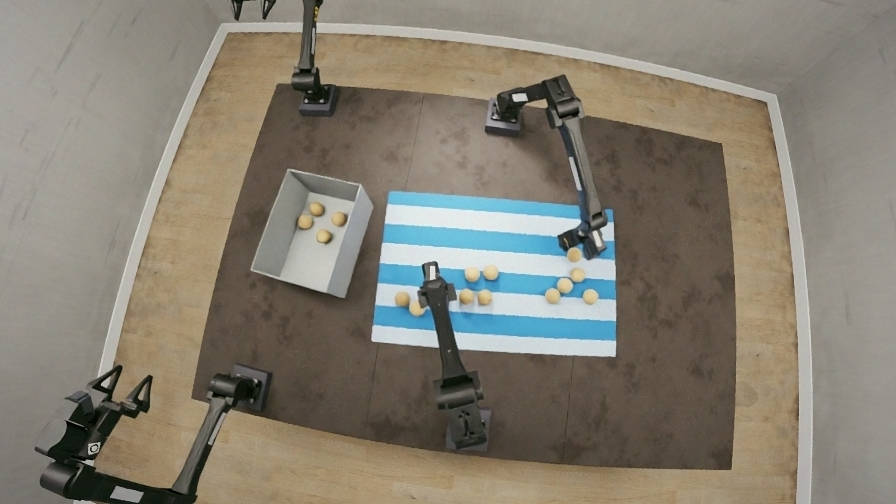

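execute_actions --actions '[{"arm3":{"joints":{"joint3_rad":1.61}},"arm4":{"joints":{"gripper_m":0.045}}}]' --cameras '[]'

execute_actions --actions '[{"arm3":{"joints":{"gripper_m":0.045}},"arm4":{"joints":{"joint2_rad":1.75}}}]' --cameras '[]'

execute_actions --actions '[{"arm3":{"joints":{"joint1_rad":-0.8,"joint2_rad":1.4,"joint3_rad":1.4,"joint4_rad":-1.1}},"arm4":{"joints":{"joint1_rad":0.88,"joint2_rad":1.4,"joint3_rad":1.4,"joint4_rad":-1.2}}}]' --cameras '[]'

execute_actions --actions '[{"arm3":{"joints":{"joint2_rad":2.33,"joint3_rad":2.6}},"arm4":{"joints":{"joint2_rad":2.22,"joint3_rad":2.45}}}]' --cameras '[]'

execute_actions --actions '[{"arm3":{"joints":{"gripper_m":0.093}},"arm4":{"joints":{"gripper_m":0.093}}}]' --cameras '[]'

execute_actions --actions '[{"arm3":{"joints":{"joint2_rad":1.5,"joint3_rad":1.5}},"arm4":{"joints":{"joint2_rad":1.5,"joint3_rad":1.5}}}]' --cameras '[]'

execute_actions --actions '[{"arm3":{"joints":{"joint1_rad":0.56,"joint2_rad":2.1,"joint3_rad":1.955,"joint4_rad":-1.2}},"arm4":{"joints":{"joint1_rad":0.515,"joint2_rad":1.6,"joint3_rad":1.14,"joint4_rad":-0.845}}}]' --cameras '[]'

execute_actions --actions '[{"arm3":{"joints":{"joint2_rad":2.285}},"arm4":{"joints":{"joint2_rad":1.82}}}]' --cameras '["arm3_cam_wrist","arm4_cam_wrist","cam_high"]'

Scene clock: 119.10 s.
Joint torques (N m, as the arm reports them, + toward a larger angle): arm1=[-1.37  5.55  7.81  2.01 -0.05  0.05] | arm2=[-0.42  6.1   7.91  2.29  0.01  0.03] | arm3=[ -2.37 -20.27   7.08   0.03  -0.01   0.12] | arm4=[  2.69 -16.31   7.84   0.64   0.1    0.07]
arm1.joint_positions: joint1_rad=+0.013 joint2_rad=+0.444 joint3_rad=+1.449 joint4_rad=-1.534 joint5_rad=+0.007 joint6_rad=-0.009 gripper_m=+0.094
arm1.joint_status: not commanded
arm1.hand: x=-0.8636 y=+0.5240 z=+1.3264 quat_wxyz=(-0.358, -0.593, -0.633, +0.345) (m; scene frame)
arm2.joint_positions: joint1_rad=-0.009 joint2_rad=+0.447 joint3_rad=+1.464 joint4_rad=-1.551 joint5_rad=-0.003 joint6_rad=-0.013 gripper_m=+0.095
arm2.joint_status: not commanded
arm2.hand: x=-0.8633 y=-0.5327 z=+1.3157 quat_wxyz=(-0.360, +0.604, -0.621, -0.345) (m; scene frame)
arm3.joint_positions: joint1_rad=+0.577 joint2_rad=+2.124 joint3_rad=+1.615 joint4_rad=-1.077 joint5_rad=-0.008 joint6_rad=-0.006 gripper_m=+0.093
arm3.joint_status: all done
arm3.hand: x=+0.3150 y=+0.1298 z=+0.7592 quat_wxyz=(+0.007, -0.489, -0.872, -0.012) (m; scene frame)
arm4.joint_positions: joint1_rad=+0.313 joint2_rad=+1.918 joint3_rad=+1.219 joint4_rad=-0.907 joint5_rad=-0.004 joint6_rad=+0.015 gripper_m=+0.057
arm4.joint_status: gripper_m off_target (ended at +0.057, target +0.045)
arm4.hand: x=-0.1739 y=-0.1831 z=+0.7454 quat_wxyz=(+0.011, +0.817, -0.577, +0.013) (m; scene frame)
pictures: none
No camera images: the call's "cameras" was empty. Leave "cameras" out to get every camera's image.

Scene clock: 120.13 s.
Joint torques (N m, as the arm reports them, + toward a larger angle): arm1=[-1.57  6.2   7.93  2.17 -0.07  0.08] | arm2=[-0.44  6.1   7.91  2.3   0.02  0.03] | arm3=[ -2.39 -20.36   7.1    0.05  -0.02   0.12] | arm4=[  2.87 -12.87   8.88   0.91   0.08   0.08]
arm1.joint_positions: joint1_rad=+0.013 joint2_rad=+0.444 joint3_rad=+1.449 joint4_rad=-1.534 joint5_rad=+0.007 joint6_rad=-0.009 gripper_m=+0.094
arm1.joint_status: not commanded
arm1.hand: x=-0.8636 y=+0.5240 z=+1.3264 quat_wxyz=(-0.358, -0.593, -0.633, +0.345) (m; scene frame)
arm2.joint_positions: joint1_rad=-0.009 joint2_rad=+0.447 joint3_rad=+1.464 joint4_rad=-1.551 joint5_rad=-0.003 joint6_rad=-0.013 gripper_m=+0.095
arm2.joint_status: not commanded
arm2.hand: x=-0.8633 y=-0.5327 z=+1.3157 quat_wxyz=(-0.360, +0.604, -0.621, -0.345) (m; scene frame)
arm3.joint_positions: joint1_rad=+0.577 joint2_rad=+2.124 joint3_rad=+1.615 joint4_rad=-1.077 joint5_rad=-0.007 joint6_rad=-0.006 gripper_m=+0.057
arm3.joint_status: gripper_m off_target (ended at +0.057, target +0.045)
arm3.hand: x=+0.3150 y=+0.1297 z=+0.7592 quat_wxyz=(+0.008, -0.489, -0.872, -0.012) (m; scene frame)
arm4.joint_positions: joint1_rad=+0.313 joint2_rad=+1.741 joint3_rad=+1.219 joint4_rad=-0.907 joint5_rad=-0.004 joint6_rad=+0.015 gripper_m=+0.057
arm4.joint_status: all done
arm4.hand: x=-0.1811 y=-0.1641 z=+0.8315 quat_wxyz=(-0.039, +0.815, -0.575, -0.060) (m; scene frame)
pictures: none
No camera images: the call's "cameras" was empty. Leave "cameras" out to get every camera's image.

Scene clock: 121.87 s.
Joint torques (N m, as the arm reports them, + toward a larger angle): arm1=[-1.92  5.74  8.    2.11 -0.08  0.08] | arm2=[-0.41  6.1   7.9   2.29  0.01  0.03] | arm3=[ -1.64 -10.05   9.35   0.79  -0.16   0.13] | arm4=[  1.68 -10.2    9.63   0.31   0.16   0.1 ]
arm1.joint_positions: joint1_rad=+0.013 joint2_rad=+0.444 joint3_rad=+1.449 joint4_rad=-1.534 joint5_rad=+0.007 joint6_rad=-0.009 gripper_m=+0.094
arm1.joint_status: not commanded
arm1.hand: x=-0.8636 y=+0.5240 z=+1.3264 quat_wxyz=(-0.358, -0.593, -0.633, +0.345) (m; scene frame)
arm2.joint_positions: joint1_rad=-0.009 joint2_rad=+0.447 joint3_rad=+1.464 joint4_rad=-1.551 joint5_rad=-0.003 joint6_rad=-0.013 gripper_m=+0.095
arm2.joint_status: not commanded
arm2.hand: x=-0.8633 y=-0.5327 z=+1.3157 quat_wxyz=(-0.360, +0.604, -0.621, -0.345) (m; scene frame)
arm3.joint_positions: joint1_rad=-0.803 joint2_rad=+1.398 joint3_rad=+1.400 joint4_rad=-1.095 joint5_rad=-0.004 joint6_rad=-0.006 gripper_m=+0.057
arm3.joint_status: all done
arm3.hand: x=-0.3852 y=+0.2990 z=+1.0740 quat_wxyz=(-0.081, -0.906, -0.353, +0.219) (m; scene frame)
arm4.joint_positions: joint1_rad=+0.887 joint2_rad=+1.404 joint3_rad=+1.379 joint4_rad=-1.187 joint5_rad=-0.006 joint6_rad=+0.015 gripper_m=+0.057
arm4.joint_status: all done
arm4.hand: x=-0.3966 y=-0.3556 z=+1.0480 quat_wxyz=(-0.053, +0.932, -0.316, -0.170) (m; scene frame)
pictures: none
No camera images: the call's "cameras" was empty. Leave "cameras" out to get every camera's image.

Scene clock: 123.93 s.
Joint torques (N m, as the arm reports them, + toward a larger angle): arm1=[-1.58  6.1   7.98  2.11 -0.08  0.05] | arm2=[-0.44  6.11  7.9   2.3   0.02  0.03] | arm3=[ -1.72 -24.61  14.35   1.34  -0.15   0.12] | arm4=[  1.51 -22.66  11.82   0.98   0.17   0.09]
arm1.joint_positions: joint1_rad=+0.013 joint2_rad=+0.444 joint3_rad=+1.449 joint4_rad=-1.534 joint5_rad=+0.007 joint6_rad=-0.009 gripper_m=+0.094
arm1.joint_status: not commanded
arm1.hand: x=-0.8636 y=+0.5240 z=+1.3264 quat_wxyz=(-0.358, -0.593, -0.633, +0.345) (m; scene frame)
arm2.joint_positions: joint1_rad=-0.009 joint2_rad=+0.447 joint3_rad=+1.464 joint4_rad=-1.551 joint5_rad=-0.003 joint6_rad=-0.013 gripper_m=+0.095
arm2.joint_status: not commanded
arm2.hand: x=-0.8633 y=-0.5327 z=+1.3157 quat_wxyz=(-0.360, +0.604, -0.621, -0.345) (m; scene frame)
arm3.joint_positions: joint1_rad=-0.803 joint2_rad=+2.337 joint3_rad=+2.540 joint4_rad=-1.102 joint5_rad=-0.004 joint6_rad=-0.006 gripper_m=+0.057
arm3.joint_status: all done
arm3.hand: x=-0.6389 y=+0.0709 z=+1.0138 quat_wxyz=(-0.114, -0.881, -0.344, +0.305) (m; scene frame)
arm4.joint_positions: joint1_rad=+0.887 joint2_rad=+2.235 joint3_rad=+2.400 joint4_rad=-1.196 joint5_rad=-0.006 joint6_rad=+0.015 gripper_m=+0.057
arm4.joint_status: all done
arm4.hand: x=-0.6514 y=-0.1658 z=+1.0118 quat_wxyz=(-0.080, +0.913, -0.309, -0.255) (m; scene frame)
pictures: none
No camera images: the call's "cameras" was empty. Leave "cameras" out to get every camera's image.

Scene clock: 124.53 s.
Joint torques (N m, as the arm reports them, + toward a larger angle): arm1=[-1.78  5.9   7.92  2.1  -0.09  0.08] | arm2=[-0.43  6.1   7.91  2.29  0.02  0.03] | arm3=[ -1.66 -24.7   14.34   1.36  -0.15   0.12] | arm4=[  1.34 -22.93  11.71   0.81   0.14   0.07]
arm1.joint_positions: joint1_rad=+0.013 joint2_rad=+0.444 joint3_rad=+1.449 joint4_rad=-1.534 joint5_rad=+0.007 joint6_rad=-0.009 gripper_m=+0.094
arm1.joint_status: not commanded
arm1.hand: x=-0.8636 y=+0.5240 z=+1.3264 quat_wxyz=(-0.358, -0.593, -0.633, +0.345) (m; scene frame)
arm2.joint_positions: joint1_rad=-0.009 joint2_rad=+0.447 joint3_rad=+1.464 joint4_rad=-1.551 joint5_rad=-0.003 joint6_rad=-0.013 gripper_m=+0.095
arm2.joint_status: not commanded
arm2.hand: x=-0.8633 y=-0.5327 z=+1.3157 quat_wxyz=(-0.360, +0.604, -0.621, -0.345) (m; scene frame)
arm3.joint_positions: joint1_rad=-0.803 joint2_rad=+2.337 joint3_rad=+2.540 joint4_rad=-1.102 joint5_rad=-0.004 joint6_rad=-0.006 gripper_m=+0.093
arm3.joint_status: all done
arm3.hand: x=-0.6389 y=+0.0709 z=+1.0138 quat_wxyz=(-0.114, -0.881, -0.344, +0.305) (m; scene frame)
arm4.joint_positions: joint1_rad=+0.887 joint2_rad=+2.235 joint3_rad=+2.400 joint4_rad=-1.196 joint5_rad=-0.006 joint6_rad=+0.015 gripper_m=+0.093
arm4.joint_status: all done
arm4.hand: x=-0.6514 y=-0.1658 z=+1.0118 quat_wxyz=(-0.080, +0.913, -0.309, -0.255) (m; scene frame)
pictures: none
No camera images: the call's "cameras" was empty. Leave "cameras" out to get every camera's image.

Scene clock: 126.33 s.
Joint torques (N m, as the arm reports them, + toward a larger angle): arm1=[-1.5   5.8   8.    2.06 -0.07  0.05] | arm2=[-0.44  6.09  7.9   2.29  0.01  0.03] | arm3=[ -1.6  -13.5    9.65   0.93  -0.15   0.12] | arm4=[  1.83 -13.03   9.42   0.61   0.16   0.09]
arm1.joint_positions: joint1_rad=+0.013 joint2_rad=+0.444 joint3_rad=+1.449 joint4_rad=-1.534 joint5_rad=+0.007 joint6_rad=-0.009 gripper_m=+0.094
arm1.joint_status: not commanded
arm1.hand: x=-0.8636 y=+0.5240 z=+1.3264 quat_wxyz=(-0.358, -0.593, -0.633, +0.345) (m; scene frame)
arm2.joint_positions: joint1_rad=-0.009 joint2_rad=+0.447 joint3_rad=+1.464 joint4_rad=-1.551 joint5_rad=-0.003 joint6_rad=-0.013 gripper_m=+0.095
arm2.joint_status: not commanded
arm2.hand: x=-0.8633 y=-0.5327 z=+1.3157 quat_wxyz=(-0.360, +0.604, -0.621, -0.345) (m; scene frame)
arm3.joint_positions: joint1_rad=-0.803 joint2_rad=+1.516 joint3_rad=+1.497 joint4_rad=-1.100 joint5_rad=-0.004 joint6_rad=-0.006 gripper_m=+0.093
arm3.joint_status: all done
arm3.hand: x=-0.4144 y=+0.2728 z=+1.0601 quat_wxyz=(-0.076, -0.909, -0.354, +0.207) (m; scene frame)
arm4.joint_positions: joint1_rad=+0.887 joint2_rad=+1.517 joint3_rad=+1.483 joint4_rad=-1.196 joint5_rad=-0.006 joint6_rad=+0.015 gripper_m=+0.093
arm4.joint_status: all done
arm4.hand: x=-0.4279 y=-0.3323 z=+1.0408 quat_wxyz=(-0.050, +0.933, -0.317, -0.162) (m; scene frame)
pictures: none
No camera images: the call's "cameras" was empty. Leave "cameras" out to get every camera's image.

Scene clock: 128.27 s.
Joint torques (N m, as the arm reports them, + toward a larger angle): arm1=[-1.39  5.81  7.86  2.04 -0.05  0.07] | arm2=[-0.44  6.09  7.9   2.3   0.02  0.03] | arm3=[ -2.1  -21.54  13.57   0.22   0.01   0.12] | arm4=[  2.92 -13.62   8.54   1.17   0.08   0.06]
arm1.joint_positions: joint1_rad=+0.013 joint2_rad=+0.444 joint3_rad=+1.449 joint4_rad=-1.534 joint5_rad=+0.007 joint6_rad=-0.009 gripper_m=+0.094
arm1.joint_status: not commanded
arm1.hand: x=-0.8636 y=+0.5240 z=+1.3264 quat_wxyz=(-0.358, -0.593, -0.633, +0.345) (m; scene frame)
arm2.joint_positions: joint1_rad=-0.009 joint2_rad=+0.447 joint3_rad=+1.464 joint4_rad=-1.551 joint5_rad=-0.003 joint6_rad=-0.013 gripper_m=+0.095
arm2.joint_status: not commanded
arm2.hand: x=-0.8633 y=-0.5327 z=+1.3157 quat_wxyz=(-0.360, +0.604, -0.621, -0.345) (m; scene frame)
arm3.joint_positions: joint1_rad=+0.564 joint2_rad=+2.114 joint3_rad=+1.894 joint4_rad=-1.193 joint5_rad=-0.008 joint6_rad=-0.006 gripper_m=+0.093
arm3.joint_status: all done
arm3.hand: x=+0.3481 y=+0.0566 z=+0.8669 quat_wxyz=(-0.067, -0.493, -0.867, +0.031) (m; scene frame)
arm4.joint_positions: joint1_rad=+0.508 joint2_rad=+1.622 joint3_rad=+1.121 joint4_rad=-0.863 joint5_rad=-0.004 joint6_rad=+0.015 gripper_m=+0.093
arm4.joint_status: all done
arm4.hand: x=-0.2592 y=-0.2289 z=+0.8541 quat_wxyz=(-0.048, +0.864, -0.492, -0.092) (m; scene frame)
pictures: none
No camera images: the call's "cameras" was empty. Leave "cameras" out to get every camera's image.

Scene clock: 129.47 s.
Joint torques (N m, as the arm reports them, + toward a larger angle): arm1=[-1.45  5.96  7.94  2.29 -0.06  0.03] | arm2=[-0.41  6.13  7.91  2.3   0.02  0.03] | arm3=[ -2.   -23.41  10.84  -0.04  -0.03   0.12] | arm4=[  2.76 -15.23   7.26   0.54   0.08   0.07]
arm1.joint_positions: joint1_rad=+0.013 joint2_rad=+0.444 joint3_rad=+1.449 joint4_rad=-1.534 joint5_rad=+0.007 joint6_rad=-0.009 gripper_m=+0.094
arm1.joint_status: not commanded
arm1.hand: x=-0.8636 y=+0.5240 z=+1.3264 quat_wxyz=(-0.358, -0.593, -0.633, +0.345) (m; scene frame)
arm2.joint_positions: joint1_rad=-0.009 joint2_rad=+0.447 joint3_rad=+1.464 joint4_rad=-1.551 joint5_rad=-0.003 joint6_rad=-0.013 gripper_m=+0.095
arm2.joint_status: not commanded
arm2.hand: x=-0.8633 y=-0.5327 z=+1.3157 quat_wxyz=(-0.360, +0.604, -0.621, -0.345) (m; scene frame)
arm3.joint_positions: joint1_rad=+0.564 joint2_rad=+2.305 joint3_rad=+1.918 joint4_rad=-1.195 joint5_rad=-0.007 joint6_rad=-0.006 gripper_m=+0.093
arm3.joint_status: all done
arm3.hand: x=+0.3428 y=+0.0665 z=+0.7495 quat_wxyz=(+0.006, -0.495, -0.869, -0.011) (m; scene frame)
arm4.joint_positions: joint1_rad=+0.508 joint2_rad=+1.842 joint3_rad=+1.121 joint4_rad=-0.858 joint5_rad=-0.004 joint6_rad=+0.015 gripper_m=+0.093
arm4.joint_status: all done
arm4.hand: x=-0.2482 y=-0.2466 z=+0.7522 quat_wxyz=(+0.003, +0.869, -0.495, +0.002) (m; scene frame)
pictures: arm3_cam_wrist, arm4_cam_wrist, cam_high
Images, in order (width x height): arm3_cam_wrist 616x616, arm4_cam_wrist 616x616, cam_high 896x504.

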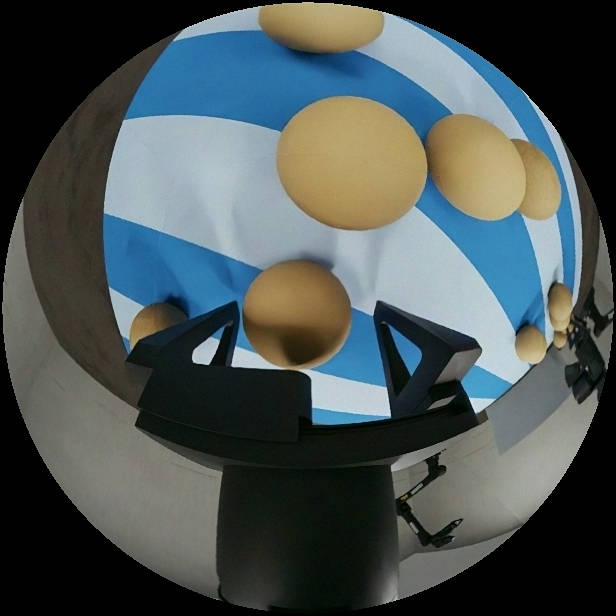

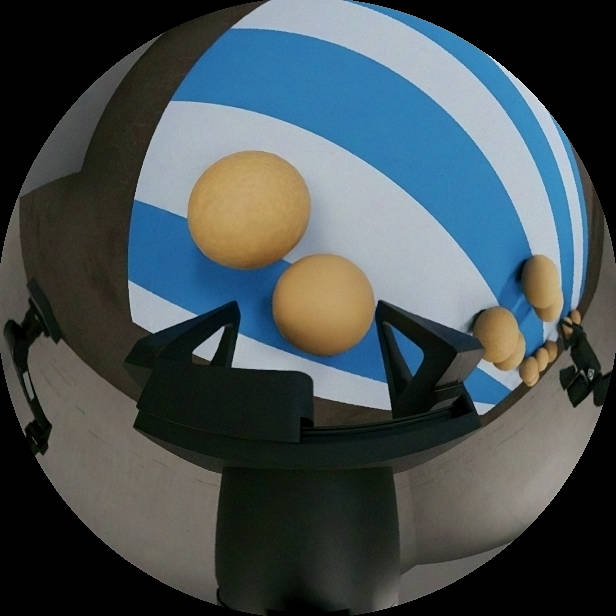

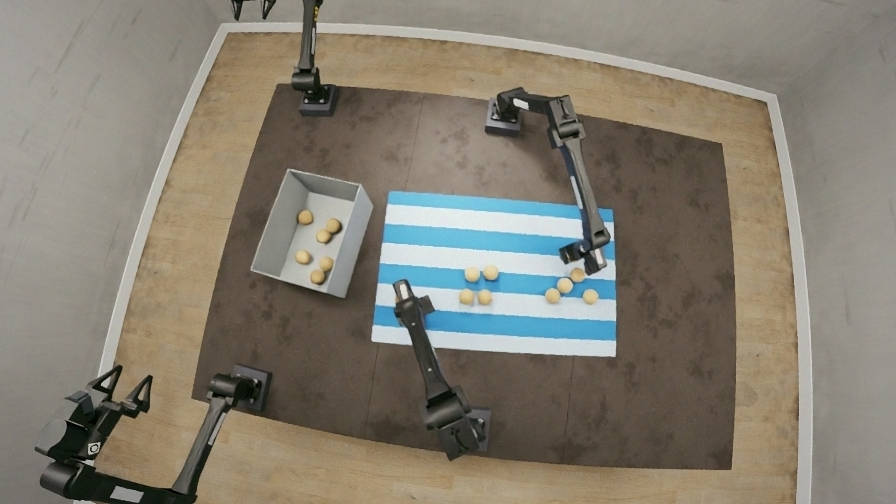

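execute_actions --actions '[{"arm3":{"joints":{"gripper_m":0.045}},"arm4":{"joints":{"gripper_m":0.045}}}]' --cameras '[]'

execute_actions --actions '[{"arm3":{"joints":{"joint1_rad":-0.8,"joint2_rad":1.5,"joint3_rad":1.6,"joint4_rad":-1.1}},"arm4":{"joints":{"joint2_rad":1.2,"joint3_rad":1.3,"joint4_rad":-1.2}}}]' --cameras '[]'

execute_actions --actions '[{"arm3":{"joints":{"joint2_rad":2.33,"joint3_rad":2.6}},"arm4":{"joints":{"joint1_rad":0.88,"joint2_rad":2.22,"joint3_rad":2.45}}}]' --cameras '[]'

execute_actions --actions '[{"arm3":{"joints":{"gripper_m":0.093}},"arm4":{"joints":{"gripper_m":0.093}}}]' --cameras '[]'

execute_actions --actions '[{"arm3":{"joints":{"joint2_rad":1.7,"joint3_rad":1.835,"joint4_rad":-1.4}},"arm4":{"joints":{"joint2_rad":1.5,"joint3_rad":1.5}}}]' --cameras '[]'

execute_actions --actions '[{"arm3":{"joints":{"joint1_rad":0.73,"joint2_rad":2.06}},"arm4":{"joints":{"joint1_rad":0.57,"joint2_rad":1.74,"joint3_rad":1.32,"joint4_rad":-0.91}}}]' --cameras '[]'

execute_actions --actions '[{"arm3":{"joints":{"joint2_rad":2.235,"joint4_rad":-1.145}},"arm4":{"joints":{"joint2_rad":1.935}}}]' --cameras '["arm3_cam_wrist","arm4_cam_wrist","cam_high"]'

Scene clock: 146.47 s.
Joint torques (N m, as the arm reports them, + toward a larger angle): arm1=[-1.38  5.98  8.    2.04 -0.06  0.05] | arm2=[-0.4   6.11  7.91  2.29  0.02  0.03] | arm3=[ -1.77 -23.5   10.85  -0.03  -0.04   0.12] | arm4=[  2.99 -15.21   7.22   0.59   0.09   0.08]
arm1.joint_positions: joint1_rad=+0.013 joint2_rad=+0.444 joint3_rad=+1.449 joint4_rad=-1.534 joint5_rad=+0.007 joint6_rad=-0.009 gripper_m=+0.094
arm1.joint_status: not commanded
arm1.hand: x=-0.8636 y=+0.5240 z=+1.3264 quat_wxyz=(-0.358, -0.593, -0.633, +0.345) (m; scene frame)
arm2.joint_positions: joint1_rad=-0.009 joint2_rad=+0.447 joint3_rad=+1.464 joint4_rad=-1.551 joint5_rad=-0.003 joint6_rad=-0.013 gripper_m=+0.095
arm2.joint_status: not commanded
arm2.hand: x=-0.8633 y=-0.5327 z=+1.3157 quat_wxyz=(-0.360, +0.604, -0.621, -0.345) (m; scene frame)
arm3.joint_positions: joint1_rad=+0.564 joint2_rad=+2.305 joint3_rad=+1.918 joint4_rad=-1.195 joint5_rad=-0.007 joint6_rad=-0.006 gripper_m=+0.057
arm3.joint_status: gripper_m off_target (ended at +0.057, target +0.045)
arm3.hand: x=+0.3428 y=+0.0665 z=+0.7495 quat_wxyz=(+0.006, -0.495, -0.869, -0.011) (m; scene frame)
arm4.joint_positions: joint1_rad=+0.508 joint2_rad=+1.842 joint3_rad=+1.121 joint4_rad=-0.858 joint5_rad=-0.004 joint6_rad=+0.015 gripper_m=+0.057
arm4.joint_status: gripper_m off_target (ended at +0.057, target +0.045)
arm4.hand: x=-0.2481 y=-0.2466 z=+0.7522 quat_wxyz=(+0.003, +0.869, -0.495, +0.002) (m; scene frame)
pictures: none
No camera images: the call's "cameras" was empty. Leave "cameras" out to get every camera's image.

Scene clock: 148.27 s.
Joint torques (N m, as the arm reports them, + toward a larger angle): arm1=[-1.59  6.11  7.81  2.07 -0.07  0.05] | arm2=[-0.42  6.1   7.91  2.29  0.02  0.03] | arm3=[ -1.62 -12.03   8.97   0.99  -0.18   0.12] | arm4=[ 2.8  -6.93 10.    0.5   0.09  0.07]
arm1.joint_positions: joint1_rad=+0.013 joint2_rad=+0.444 joint3_rad=+1.449 joint4_rad=-1.534 joint5_rad=+0.007 joint6_rad=-0.009 gripper_m=+0.094
arm1.joint_status: not commanded
arm1.hand: x=-0.8636 y=+0.5240 z=+1.3264 quat_wxyz=(-0.358, -0.593, -0.633, +0.345) (m; scene frame)
arm2.joint_positions: joint1_rad=-0.009 joint2_rad=+0.447 joint3_rad=+1.464 joint4_rad=-1.551 joint5_rad=-0.003 joint6_rad=-0.013 gripper_m=+0.095
arm2.joint_status: not commanded
arm2.hand: x=-0.8633 y=-0.5327 z=+1.3157 quat_wxyz=(-0.360, +0.604, -0.621, -0.345) (m; scene frame)
arm3.joint_positions: joint1_rad=-0.802 joint2_rad=+1.500 joint3_rad=+1.606 joint4_rad=-1.096 joint5_rad=-0.003 joint6_rad=-0.006 gripper_m=+0.057
arm3.joint_status: all done
arm3.hand: x=-0.4287 y=+0.2588 z=+1.1239 quat_wxyz=(-0.098, -0.894, -0.348, +0.265) (m; scene frame)
arm4.joint_positions: joint1_rad=+0.508 joint2_rad=+1.200 joint3_rad=+1.274 joint4_rad=-1.188 joint5_rad=-0.004 joint6_rad=+0.015 gripper_m=+0.057
arm4.joint_status: all done
arm4.hand: x=-0.2292 y=-0.2780 z=+1.0884 quat_wxyz=(-0.108, +0.847, -0.481, -0.199) (m; scene frame)
pictures: none
No camera images: the call's "cameras" was empty. Leave "cameras" out to get every camera's image.

Scene clock: 150.07 s.
Joint torques (N m, as the arm reports them, + toward a larger angle): arm1=[-1.56  6.75  8.02  2.09 -0.07  0.05] | arm2=[-0.41  6.09  7.91  2.29  0.02  0.03] | arm3=[ -1.77 -25.21  14.66   1.29  -0.17   0.12] | arm4=[  1.16 -23.59  12.     0.82   0.07   0.08]
arm1.joint_positions: joint1_rad=+0.013 joint2_rad=+0.444 joint3_rad=+1.449 joint4_rad=-1.534 joint5_rad=+0.007 joint6_rad=-0.009 gripper_m=+0.094
arm1.joint_status: not commanded
arm1.hand: x=-0.8636 y=+0.5240 z=+1.3264 quat_wxyz=(-0.358, -0.593, -0.633, +0.345) (m; scene frame)
arm2.joint_positions: joint1_rad=-0.009 joint2_rad=+0.447 joint3_rad=+1.464 joint4_rad=-1.551 joint5_rad=-0.003 joint6_rad=-0.013 gripper_m=+0.095
arm2.joint_status: not commanded
arm2.hand: x=-0.8633 y=-0.5327 z=+1.3157 quat_wxyz=(-0.360, +0.604, -0.621, -0.345) (m; scene frame)
arm3.joint_positions: joint1_rad=-0.802 joint2_rad=+2.343 joint3_rad=+2.537 joint4_rad=-1.101 joint5_rad=-0.003 joint6_rad=-0.006 gripper_m=+0.057
arm3.joint_status: all done
arm3.hand: x=-0.6388 y=+0.0703 z=+1.0078 quat_wxyz=(-0.112, -0.882, -0.344, +0.302) (m; scene frame)
arm4.joint_positions: joint1_rad=+0.888 joint2_rad=+2.244 joint3_rad=+2.395 joint4_rad=-1.196 joint5_rad=-0.004 joint6_rad=+0.015 gripper_m=+0.057
arm4.joint_status: all done
arm4.hand: x=-0.6517 y=-0.1659 z=+1.0020 quat_wxyz=(-0.079, +0.915, -0.310, -0.248) (m; scene frame)
pictures: none
No camera images: the call's "cameras" was empty. Leave "cameras" out to get every camera's image.

Scene clock: 150.67 s.
Joint torques (N m, as the arm reports them, + toward a larger angle): arm1=[-1.14  5.99  8.12  2.08 -0.08  0.05] | arm2=[-0.43  6.11  7.91  2.29  0.02  0.03] | arm3=[ -1.72 -25.21  14.55   1.31  -0.17   0.12] | arm4=[  1.6  -23.44  12.01   0.86   0.06   0.08]
arm1.joint_positions: joint1_rad=+0.013 joint2_rad=+0.444 joint3_rad=+1.449 joint4_rad=-1.534 joint5_rad=+0.007 joint6_rad=-0.009 gripper_m=+0.094
arm1.joint_status: not commanded
arm1.hand: x=-0.8636 y=+0.5240 z=+1.3264 quat_wxyz=(-0.358, -0.593, -0.633, +0.345) (m; scene frame)
arm2.joint_positions: joint1_rad=-0.009 joint2_rad=+0.447 joint3_rad=+1.464 joint4_rad=-1.551 joint5_rad=-0.003 joint6_rad=-0.013 gripper_m=+0.095
arm2.joint_status: not commanded
arm2.hand: x=-0.8633 y=-0.5327 z=+1.3157 quat_wxyz=(-0.360, +0.604, -0.621, -0.345) (m; scene frame)
arm3.joint_positions: joint1_rad=-0.802 joint2_rad=+2.343 joint3_rad=+2.537 joint4_rad=-1.101 joint5_rad=-0.003 joint6_rad=-0.006 gripper_m=+0.093
arm3.joint_status: all done
arm3.hand: x=-0.6388 y=+0.0703 z=+1.0078 quat_wxyz=(-0.112, -0.882, -0.344, +0.302) (m; scene frame)
arm4.joint_positions: joint1_rad=+0.888 joint2_rad=+2.244 joint3_rad=+2.395 joint4_rad=-1.196 joint5_rad=-0.004 joint6_rad=+0.015 gripper_m=+0.093
arm4.joint_status: all done
arm4.hand: x=-0.6517 y=-0.1659 z=+1.0020 quat_wxyz=(-0.079, +0.915, -0.310, -0.248) (m; scene frame)
pictures: none
No camera images: the call's "cameras" was empty. Leave "cameras" out to get every camera's image.

Scene clock: 152.40 s.
Joint torques (N m, as the arm reports them, + toward a larger angle): arm1=[-1.35  6.23  7.9   1.98 -0.06  0.07] | arm2=[-0.43  6.1   7.91  2.29  0.01  0.03] | arm3=[ -1.66 -16.01   8.81   0.56  -0.17   0.12] | arm4=[  1.37 -12.8    9.43   0.56   0.06   0.08]
arm1.joint_positions: joint1_rad=+0.013 joint2_rad=+0.444 joint3_rad=+1.449 joint4_rad=-1.534 joint5_rad=+0.007 joint6_rad=-0.009 gripper_m=+0.094
arm1.joint_status: not commanded
arm1.hand: x=-0.8636 y=+0.5240 z=+1.3264 quat_wxyz=(-0.358, -0.593, -0.633, +0.345) (m; scene frame)
arm2.joint_positions: joint1_rad=-0.009 joint2_rad=+0.447 joint3_rad=+1.464 joint4_rad=-1.551 joint5_rad=-0.003 joint6_rad=-0.013 gripper_m=+0.095
arm2.joint_status: not commanded
arm2.hand: x=-0.8633 y=-0.5327 z=+1.3157 quat_wxyz=(-0.360, +0.604, -0.621, -0.345) (m; scene frame)
arm3.joint_positions: joint1_rad=-0.802 joint2_rad=+1.710 joint3_rad=+1.838 joint4_rad=-1.396 joint5_rad=-0.003 joint6_rad=-0.006 gripper_m=+0.093
arm3.joint_status: all done
arm3.hand: x=-0.4407 y=+0.2484 z=+1.0855 quat_wxyz=(-0.050, -0.922, -0.359, +0.138) (m; scene frame)
arm4.joint_positions: joint1_rad=+0.888 joint2_rad=+1.516 joint3_rad=+1.483 joint4_rad=-1.196 joint5_rad=-0.004 joint6_rad=+0.015 gripper_m=+0.093
arm4.joint_status: all done
arm4.hand: x=-0.4279 y=-0.3324 z=+1.0410 quat_wxyz=(-0.051, +0.933, -0.316, -0.162) (m; scene frame)
pictures: none
No camera images: the call's "cameras" was empty. Leave "cameras" out to get every camera's image.

Scene clock: 154.17 s.
Joint torques (N m, as the arm reports them, + toward a larger angle): arm1=[-1.88  6.51  8.08  1.99 -0.07  0.04] | arm2=[-0.39  6.1   7.91  2.29  0.02  0.03] | arm3=[ -2.09 -20.94   8.64  -0.17  -0.01   0.12] | arm4=[  2.56 -14.8    9.17   1.07   0.08   0.09]
arm1.joint_positions: joint1_rad=+0.013 joint2_rad=+0.444 joint3_rad=+1.449 joint4_rad=-1.534 joint5_rad=+0.007 joint6_rad=-0.009 gripper_m=+0.094
arm1.joint_status: not commanded
arm1.hand: x=-0.8636 y=+0.5240 z=+1.3264 quat_wxyz=(-0.358, -0.593, -0.633, +0.345) (m; scene frame)
arm2.joint_positions: joint1_rad=-0.009 joint2_rad=+0.447 joint3_rad=+1.464 joint4_rad=-1.551 joint5_rad=-0.003 joint6_rad=-0.013 gripper_m=+0.095
arm2.joint_status: not commanded
arm2.hand: x=-0.8633 y=-0.5327 z=+1.3157 quat_wxyz=(-0.360, +0.604, -0.621, -0.345) (m; scene frame)
arm3.joint_positions: joint1_rad=+0.737 joint2_rad=+2.077 joint3_rad=+1.830 joint4_rad=-1.394 joint5_rad=-0.008 joint6_rad=-0.006 gripper_m=+0.093
arm3.joint_status: all done
arm3.hand: x=+0.4005 y=+0.1783 z=+0.8651 quat_wxyz=(+0.032, -0.417, -0.908, -0.023) (m; scene frame)
arm4.joint_positions: joint1_rad=+0.565 joint2_rad=+1.753 joint3_rad=+1.292 joint4_rad=-0.927 joint5_rad=-0.004 joint6_rad=+0.015 gripper_m=+0.093
arm4.joint_status: all done
arm4.hand: x=-0.3109 y=-0.2037 z=+0.8517 quat_wxyz=(-0.040, +0.879, -0.468, -0.082) (m; scene frame)
pictures: none
No camera images: the call's "cameras" was empty. Leave "cameras" out to get every camera's image.

Scene clock: 155.37 s.
Joint torques (N m, as the arm reports them, + toward a larger angle): arm1=[-1.31  6.03  8.09  1.9  -0.06  0.06] | arm2=[-0.42  6.11  7.9   2.3   0.01  0.03] | arm3=[ -2.08 -22.85   8.17   0.55  -0.01   0.12] | arm4=[  2.37 -17.26   8.18   0.64   0.08   0.06]
arm1.joint_positions: joint1_rad=+0.013 joint2_rad=+0.444 joint3_rad=+1.449 joint4_rad=-1.534 joint5_rad=+0.007 joint6_rad=-0.009 gripper_m=+0.094
arm1.joint_status: not commanded
arm1.hand: x=-0.8636 y=+0.5240 z=+1.3264 quat_wxyz=(-0.358, -0.593, -0.633, +0.345) (m; scene frame)
arm2.joint_positions: joint1_rad=-0.009 joint2_rad=+0.447 joint3_rad=+1.464 joint4_rad=-1.551 joint5_rad=-0.003 joint6_rad=-0.013 gripper_m=+0.095
arm2.joint_status: not commanded
arm2.hand: x=-0.8633 y=-0.5327 z=+1.3157 quat_wxyz=(-0.360, +0.604, -0.621, -0.345) (m; scene frame)
arm3.joint_positions: joint1_rad=+0.737 joint2_rad=+2.256 joint3_rad=+1.830 joint4_rad=-1.154 joint5_rad=-0.008 joint6_rad=-0.006 gripper_m=+0.093
arm3.joint_status: all done
arm3.hand: x=+0.4274 y=+0.1478 z=+0.7517 quat_wxyz=(+0.005, -0.418, -0.909, -0.011) (m; scene frame)
arm4.joint_positions: joint1_rad=+0.565 joint2_rad=+1.958 joint3_rad=+1.292 joint4_rad=-0.922 joint5_rad=-0.004 joint6_rad=+0.015 gripper_m=+0.093
arm4.joint_status: all done
arm4.hand: x=-0.2992 y=-0.2203 z=+0.7465 quat_wxyz=(+0.005, +0.883, -0.470, +0.007) (m; scene frame)
pictures: arm3_cam_wrist, arm4_cam_wrist, cam_high
Images, in order (width x height): arm3_cam_wrist 616x616, arm4_cam_wrist 616x616, cam_high 896x504.

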